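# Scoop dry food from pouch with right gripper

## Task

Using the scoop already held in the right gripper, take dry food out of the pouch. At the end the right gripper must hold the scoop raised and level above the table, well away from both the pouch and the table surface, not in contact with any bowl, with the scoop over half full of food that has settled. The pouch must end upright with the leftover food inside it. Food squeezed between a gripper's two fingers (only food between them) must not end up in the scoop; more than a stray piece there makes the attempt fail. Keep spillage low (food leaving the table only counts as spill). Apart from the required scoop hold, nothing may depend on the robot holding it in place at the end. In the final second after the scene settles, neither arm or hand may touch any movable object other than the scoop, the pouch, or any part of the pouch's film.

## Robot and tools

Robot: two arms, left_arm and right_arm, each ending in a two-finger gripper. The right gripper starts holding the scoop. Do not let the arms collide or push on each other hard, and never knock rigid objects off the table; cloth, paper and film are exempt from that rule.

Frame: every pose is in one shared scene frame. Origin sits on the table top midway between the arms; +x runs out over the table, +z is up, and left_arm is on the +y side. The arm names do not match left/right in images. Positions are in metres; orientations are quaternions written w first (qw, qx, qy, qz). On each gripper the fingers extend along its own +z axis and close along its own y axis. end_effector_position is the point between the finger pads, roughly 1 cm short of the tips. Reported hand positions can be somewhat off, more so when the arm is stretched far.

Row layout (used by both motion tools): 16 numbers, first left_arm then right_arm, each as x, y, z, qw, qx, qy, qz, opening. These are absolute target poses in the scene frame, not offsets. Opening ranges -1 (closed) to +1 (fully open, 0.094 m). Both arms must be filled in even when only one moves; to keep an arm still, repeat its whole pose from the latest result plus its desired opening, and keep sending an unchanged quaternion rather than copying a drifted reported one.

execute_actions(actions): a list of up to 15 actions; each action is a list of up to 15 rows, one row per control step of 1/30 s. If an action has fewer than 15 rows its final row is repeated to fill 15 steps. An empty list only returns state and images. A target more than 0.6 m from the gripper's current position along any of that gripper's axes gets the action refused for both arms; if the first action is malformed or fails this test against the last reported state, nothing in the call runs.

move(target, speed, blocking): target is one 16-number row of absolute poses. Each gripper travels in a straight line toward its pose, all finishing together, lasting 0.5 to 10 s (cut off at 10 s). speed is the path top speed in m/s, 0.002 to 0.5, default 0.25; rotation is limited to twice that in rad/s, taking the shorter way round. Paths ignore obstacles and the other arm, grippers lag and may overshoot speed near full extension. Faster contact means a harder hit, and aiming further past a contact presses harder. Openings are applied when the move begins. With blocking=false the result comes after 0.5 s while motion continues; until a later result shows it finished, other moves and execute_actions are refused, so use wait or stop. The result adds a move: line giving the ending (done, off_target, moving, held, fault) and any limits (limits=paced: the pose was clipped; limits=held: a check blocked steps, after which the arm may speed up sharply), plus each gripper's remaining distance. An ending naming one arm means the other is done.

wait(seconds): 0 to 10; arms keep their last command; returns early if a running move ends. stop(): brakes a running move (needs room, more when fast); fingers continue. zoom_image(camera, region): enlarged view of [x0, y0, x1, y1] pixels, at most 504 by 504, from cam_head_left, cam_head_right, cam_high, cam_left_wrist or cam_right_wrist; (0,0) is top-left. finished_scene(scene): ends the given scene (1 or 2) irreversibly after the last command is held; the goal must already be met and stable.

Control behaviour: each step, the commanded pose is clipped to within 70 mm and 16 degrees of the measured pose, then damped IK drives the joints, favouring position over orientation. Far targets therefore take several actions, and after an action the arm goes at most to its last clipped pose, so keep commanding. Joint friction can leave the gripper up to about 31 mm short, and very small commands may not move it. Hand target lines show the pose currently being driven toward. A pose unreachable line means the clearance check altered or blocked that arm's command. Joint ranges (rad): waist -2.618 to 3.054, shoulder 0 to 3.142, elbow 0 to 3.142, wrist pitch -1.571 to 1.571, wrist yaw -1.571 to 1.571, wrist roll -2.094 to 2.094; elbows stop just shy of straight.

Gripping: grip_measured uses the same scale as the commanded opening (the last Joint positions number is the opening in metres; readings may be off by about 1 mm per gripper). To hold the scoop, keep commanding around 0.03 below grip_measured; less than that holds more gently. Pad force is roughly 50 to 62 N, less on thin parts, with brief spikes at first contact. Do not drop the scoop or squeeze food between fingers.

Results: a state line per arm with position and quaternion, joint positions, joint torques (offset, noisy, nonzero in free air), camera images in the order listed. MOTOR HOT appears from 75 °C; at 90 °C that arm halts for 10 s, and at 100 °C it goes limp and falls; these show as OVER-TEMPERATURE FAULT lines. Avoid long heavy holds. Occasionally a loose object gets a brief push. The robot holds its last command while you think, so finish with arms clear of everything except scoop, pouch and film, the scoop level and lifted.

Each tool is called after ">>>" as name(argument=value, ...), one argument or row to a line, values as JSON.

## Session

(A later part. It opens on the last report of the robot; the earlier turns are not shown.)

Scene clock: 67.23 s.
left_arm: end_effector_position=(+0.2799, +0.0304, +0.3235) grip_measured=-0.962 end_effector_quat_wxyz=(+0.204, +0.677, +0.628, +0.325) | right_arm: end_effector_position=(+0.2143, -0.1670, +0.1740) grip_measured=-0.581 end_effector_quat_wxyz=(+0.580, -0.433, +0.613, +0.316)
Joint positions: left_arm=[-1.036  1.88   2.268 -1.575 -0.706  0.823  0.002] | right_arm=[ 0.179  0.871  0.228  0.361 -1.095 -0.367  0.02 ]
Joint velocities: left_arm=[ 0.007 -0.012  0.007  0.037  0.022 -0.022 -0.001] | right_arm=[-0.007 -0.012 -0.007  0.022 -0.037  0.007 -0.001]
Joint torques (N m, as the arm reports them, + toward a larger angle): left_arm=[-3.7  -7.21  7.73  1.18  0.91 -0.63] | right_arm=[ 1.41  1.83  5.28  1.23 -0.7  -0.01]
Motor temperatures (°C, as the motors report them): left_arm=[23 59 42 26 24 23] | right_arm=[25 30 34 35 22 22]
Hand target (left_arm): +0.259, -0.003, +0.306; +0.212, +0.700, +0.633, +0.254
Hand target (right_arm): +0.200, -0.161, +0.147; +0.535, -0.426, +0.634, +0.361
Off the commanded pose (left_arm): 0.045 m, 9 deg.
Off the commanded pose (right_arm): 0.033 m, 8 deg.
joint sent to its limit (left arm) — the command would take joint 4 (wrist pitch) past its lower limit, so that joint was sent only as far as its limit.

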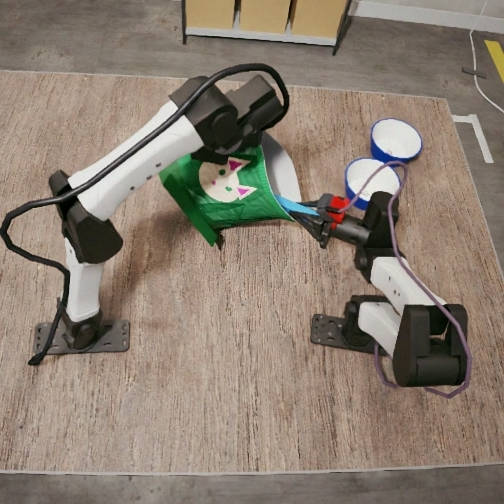

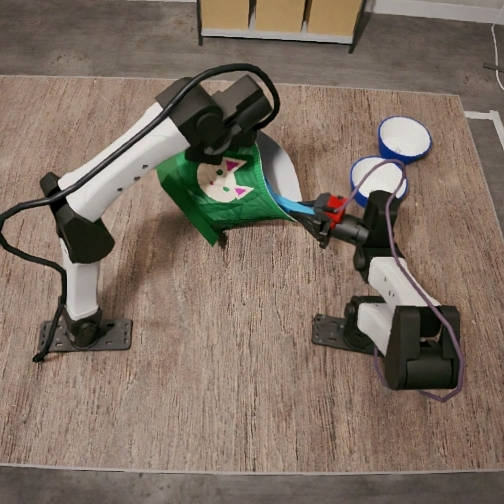

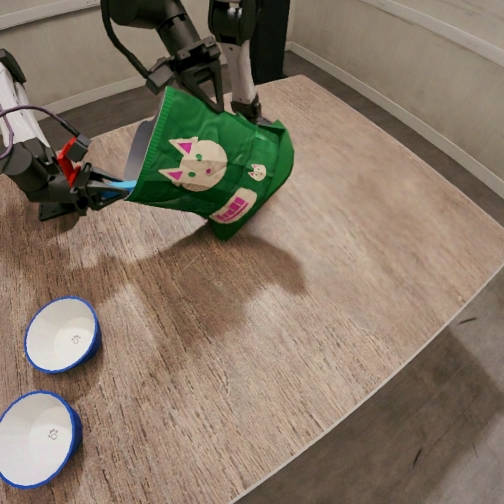

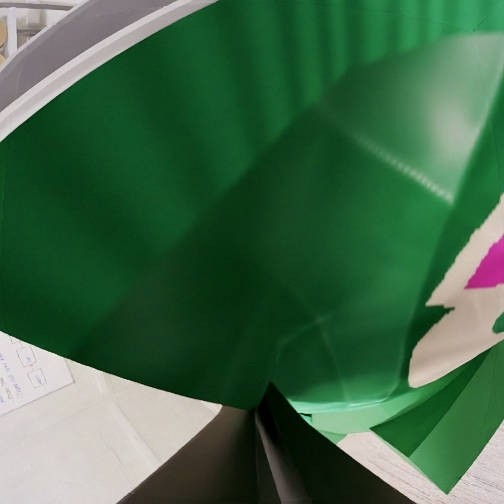

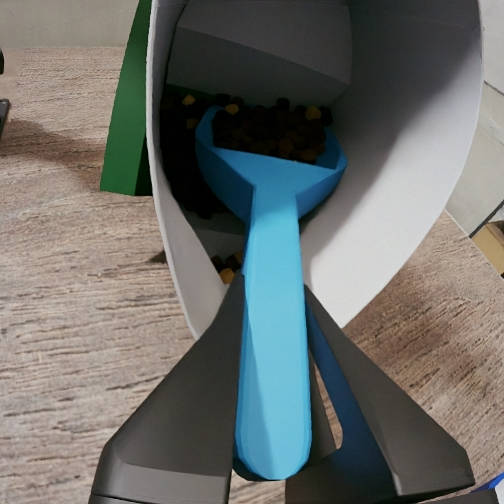

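Full and about level. Lift out at pitch 0.

>>> execute_actions(
  actions=[
    [[0.28,0.055,0.32,0.2,0.7,0.64,0.25,-1,0.21,-0.175,0.18,0.59,-0.385,0.61,0.365,-0.9]],
    [[0.29,0.08,0.32,0.2,0.72,0.64,0.15,-1,0.21,-0.175,0.2,0.606,-0.364,0.606,0.364,-0.9]],
    [[0.295,0.1,0.32,0.2,0.72,0.64,0.15,-1,0.21,-0.175,0.225,0.606,-0.364,0.606,0.364,-0.9]],
    [[0.3,0.115,0.32,0.2,0.72,0.64,0.15,-1,0.21,-0.175,0.25,0.606,-0.364,0.606,0.364,-0.9]],
    [[0.305,0.135,0.31,0.2,0.72,0.64,0.1,-1,0.21,-0.175,0.275,0.606,-0.364,0.606,0.364,-0.9]],
    [[0.31,0.155,0.3,0.2,0.74,0.63,0,-1,0.21,-0.175,0.3,0.606,-0.364,0.606,0.364,-0.9]],
    [[0.32,0.18,0.29,0.2,0.74,0.63,0,-1,0.21,-0.175,0.33,0.606,-0.364,0.606,0.364,-0.9]],
  ],
)

>>> move(
  target=[0.335,0.255,0.165,0.25,0.73,0.6,-0.2,-1,0.23,-0.22,0.35,0.664,-0.242,0.664,0.242,-0.9],
  speed=0.06,
)

>>> execute_actions(
  actions=[
    [[0.335,0.26,0.15,0.25,0.73,0.6,-0.2,-1,0.23,-0.22,0.35,0.664,-0.242,0.664,0.242,-0.9]],
    [[0.335,0.26,0.15,0.25,0.73,0.6,-0.2,0.2,0.23,-0.22,0.35,0.664,-0.242,0.664,0.242,-0.9]],
    [[0.335,0.31,0.19,0.25,0.73,0.6,-0.2,0.2,0.23,-0.22,0.35,0.664,-0.242,0.664,0.242,-0.9]],
    [[0.33,0.34,0.25,0.25,0.73,0.6,-0.2,0.2,0.23,-0.22,0.35,0.664,-0.242,0.664,0.242,-0.9]],
  ],
)

Scene clock: 78.73 s.
left_arm: end_effector_position=(+0.3259, +0.1852, +0.2585) grip_measured=-0.962 end_effector_quat_wxyz=(+0.163, +0.749, +0.643, +0.006) | right_arm: end_effector_position=(+0.2086, -0.1754, +0.3297) grip_measured=-0.581 end_effector_quat_wxyz=(+0.608, -0.365, +0.604, +0.365)
Joint positions: left_arm=[-0.242  1.806  2.073 -1.575  0.196  1.524  0.002] | right_arm=[ 0.127  0.709  0.638  0.083 -1.133  0.008  0.02 ]
Joint velocities: left_arm=[-0.012  0.007 -0.002  0.007 -0.11   0.037 -0.   ] | right_arm=[-0.017 -0.002 -0.002 -0.081 -0.022  0.007 -0.   ]
Joint torques (N m, as the arm reports them, + toward a larger angle): left_arm=[  0.35 -13.79   8.74   0.9    0.76  -0.17] | right_arm=[ 0.44 -0.37  9.85  1.61  0.06 -0.04]
Motor temperatures (°C, as the motors report them): left_arm=[24 56 42 27 24 23] | right_arm=[25 29 35 35 23 22]
Hand target (left_arm): +0.319, +0.180, +0.289; +0.213, +0.744, +0.633, +0.011
Hand target (right_arm): +0.209, -0.175, +0.330; +0.606, -0.364, +0.606, +0.364
Off the commanded pose (left_arm): 0.032 m, 5 deg.
Off the commanded pose (right_arm): 0.002 m, 0 deg.
joint sent to its limit (left arm) — the command would take joint 4 (wrist pitch) past its lower limit, so that joint was sent only as far as its limit.

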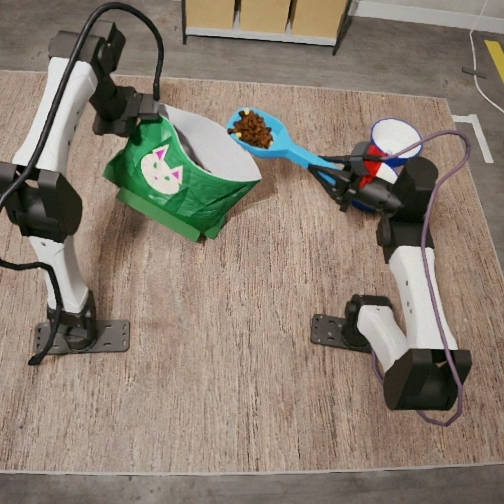

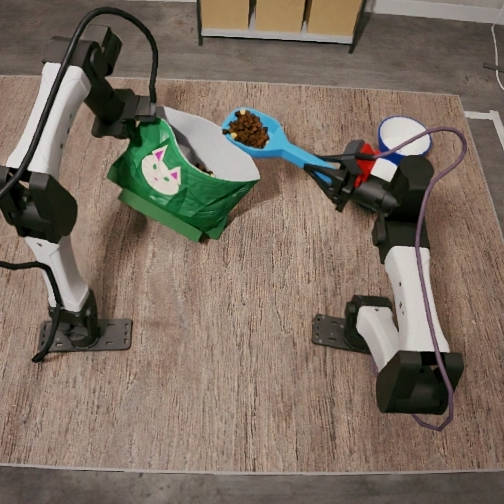

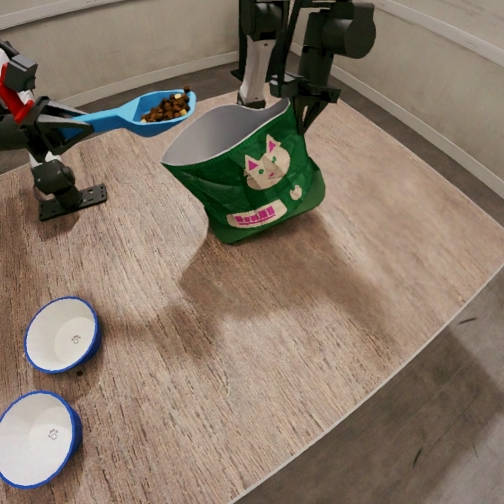

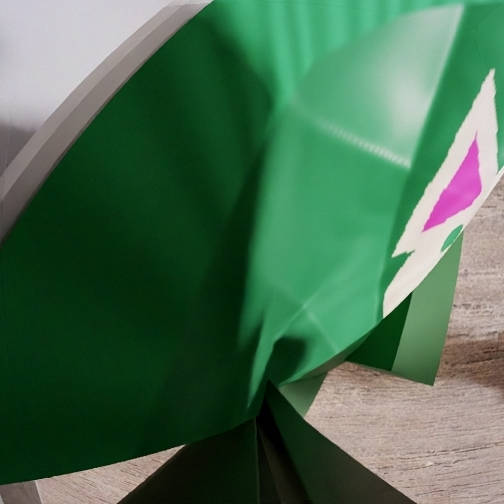

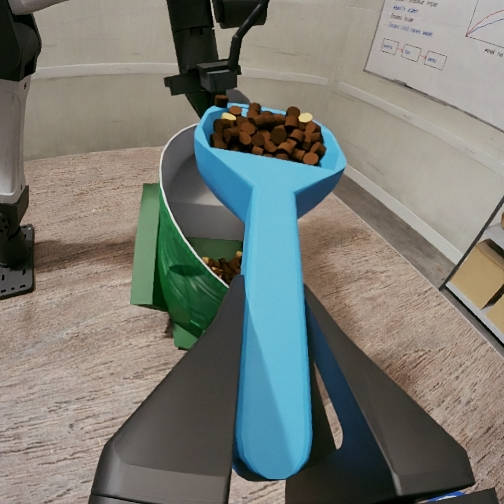

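Scene clock: 82.87 s.
left_arm: end_effector_position=(+0.3387, +0.2657, +0.1547) grip_measured=-0.966 end_effector_quat_wxyz=(+0.219, +0.747, +0.604, -0.171) | right_arm: end_effector_position=(+0.2342, -0.2165, +0.3383) grip_measured=-0.581 end_effector_quat_wxyz=(+0.649, -0.241, +0.675, +0.256)
Joint positions: left_arm=[ 0.138  2.     1.84  -1.527  0.552  2.02   0.002] | right_arm=[ 0.1    0.622  0.699 -0.117 -0.794  0.005  0.02 ]
Joint velocities: left_arm=[-0.002 -0.017 -0.027  0.007 -0.007  0.051 -0.   ] | right_arm=[-0.002  0.002 -0.002 -0.007 -0.051 -0.066 -0.001]
Joint torques (N m, as the arm reports them, + toward a larger angle): left_arm=[ -0.03 -11.62   6.99  -0.46   1.17  -0.14] | right_arm=[-0.45 -2.13 10.47  1.84  0.03 -0.03]
Motor temperatures (°C, as the motors report them): left_arm=[23 56 42 26 24 23] | right_arm=[25 29 35 35 23 22]
Hand target (left_arm): +0.336, +0.255, +0.166; +0.250, +0.732, +0.603, -0.197
Hand target (right_arm): +0.229, -0.219, +0.350; +0.664, -0.242, +0.665, +0.242
Off the commanded pose (left_arm): 0.015 m, 5 deg.
Off the commanded pose (right_arm): 0.013 m, 3 deg.
move: off_target (left_arm, right_arm)

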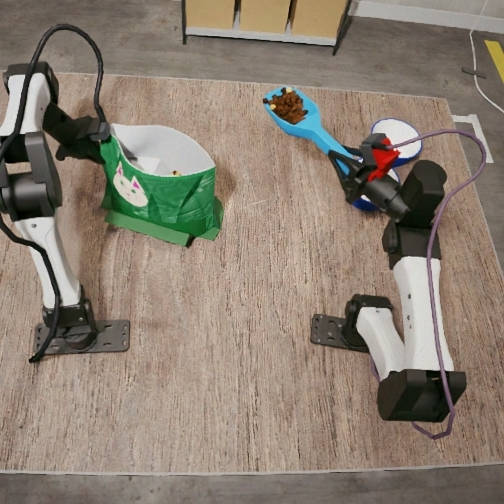

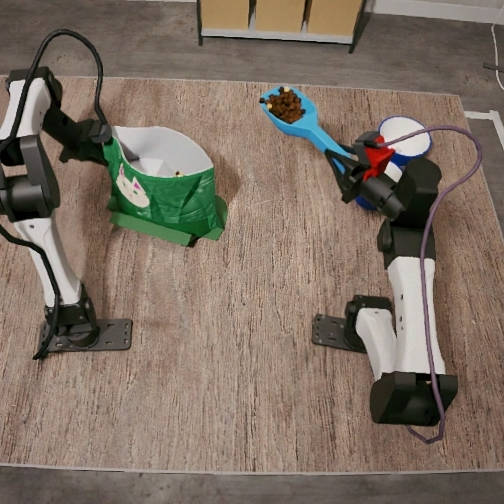

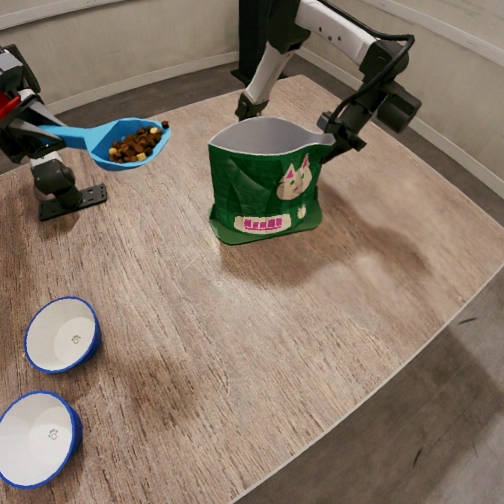

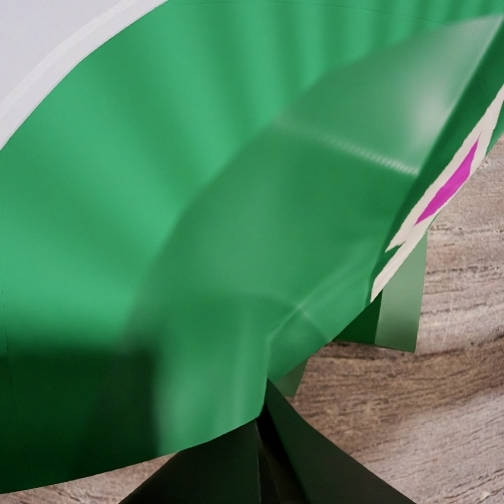

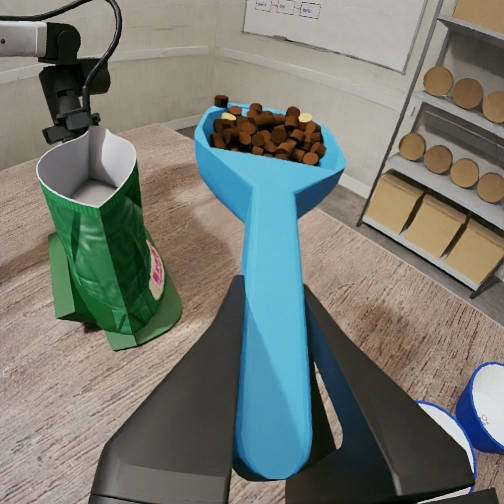

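Scene clock: 84.87 s.
left_arm: end_effector_position=(+0.3284, +0.3390, +0.2538) grip_measured=+0.197 end_effector_quat_wxyz=(+0.319, +0.703, +0.635, -0.031) | right_arm: end_effector_position=(+0.2342, -0.2165, +0.3382) grip_measured=-0.581 end_effector_quat_wxyz=(+0.649, -0.241, +0.675, +0.256)
Joint positions: left_arm=[ 0.381  1.806  1.945 -1.567  0.639  2.075  0.056] | right_arm=[ 0.1    0.622  0.699 -0.117 -0.793  0.005  0.02 ]
Joint velocities: left_arm=[ 0.002 -0.002 -0.012  0.066 -0.022  0.022  0.001] | right_arm=[ 0.012  0.002 -0.002 -0.022 -0.051 -0.022 -0.   ]
Joint torques (N m, as the arm reports them, + toward a larger angle): left_arm=[-0.03 -8.05  6.4   0.48  0.46 -0.16] | right_arm=[-0.77 -2.03 10.36  1.88  0.04 -0.03]
Motor temperatures (°C, as the motors report them): left_arm=[23 56 42 26 24 23] | right_arm=[25 29 36 35 23 22]
Hand target (left_arm): +0.329, +0.339, +0.250; +0.319, +0.698, +0.639, -0.043
Hand target (right_arm): +0.230, -0.220, +0.350; +0.664, -0.242, +0.665, +0.242
Off the commanded pose (left_arm): 0.004 m, 22 deg; orientation clipped at the last step of the last action.
Off the commanded pose (right_arm): 0.013 m, 3 deg.
joint sent to its limit (left arm) — the command would take joint 4 (wrist pitch) past its lower limit, so that joint was sent only as far as its limit.

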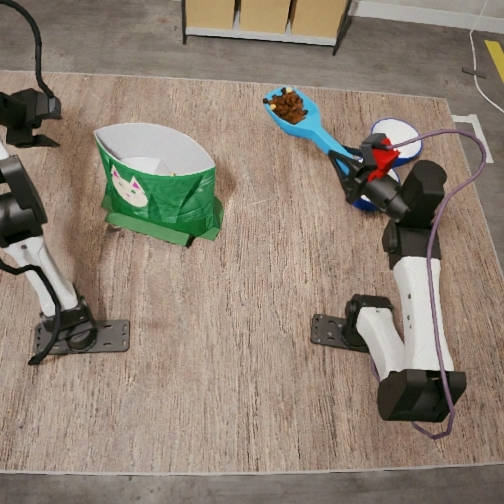

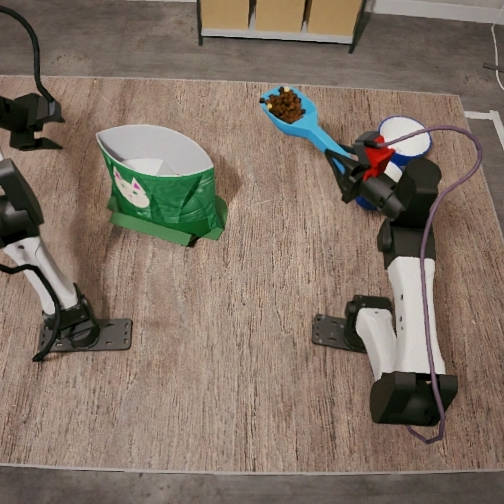

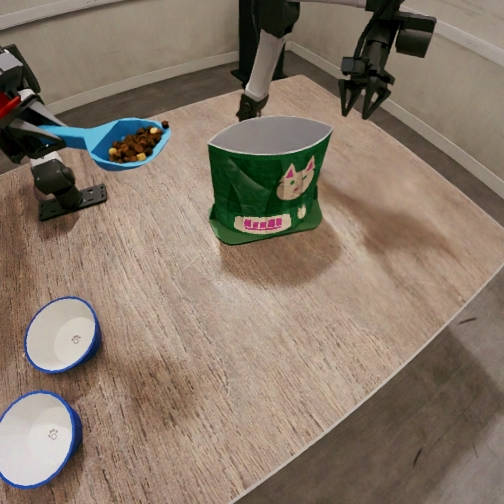

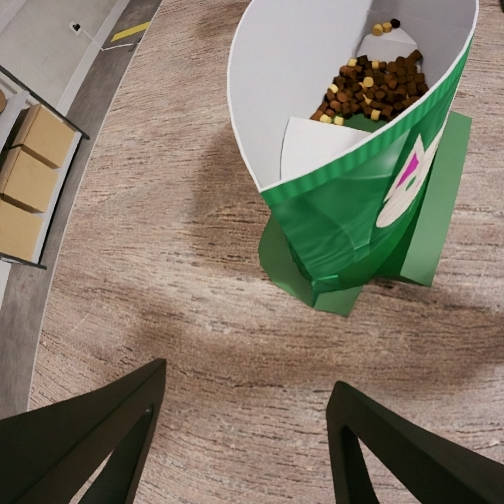

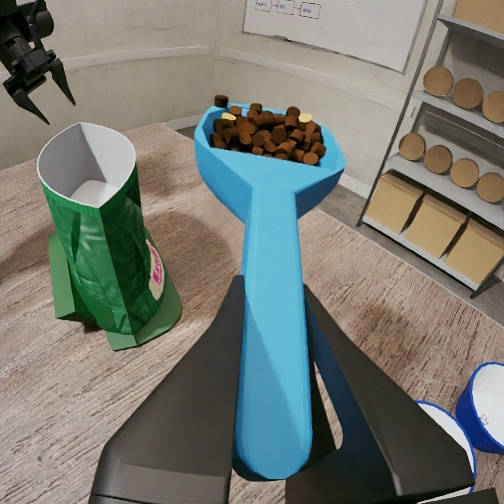

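>>> finished_scene(
  scene=2,
)

The scene is finished: the task was done.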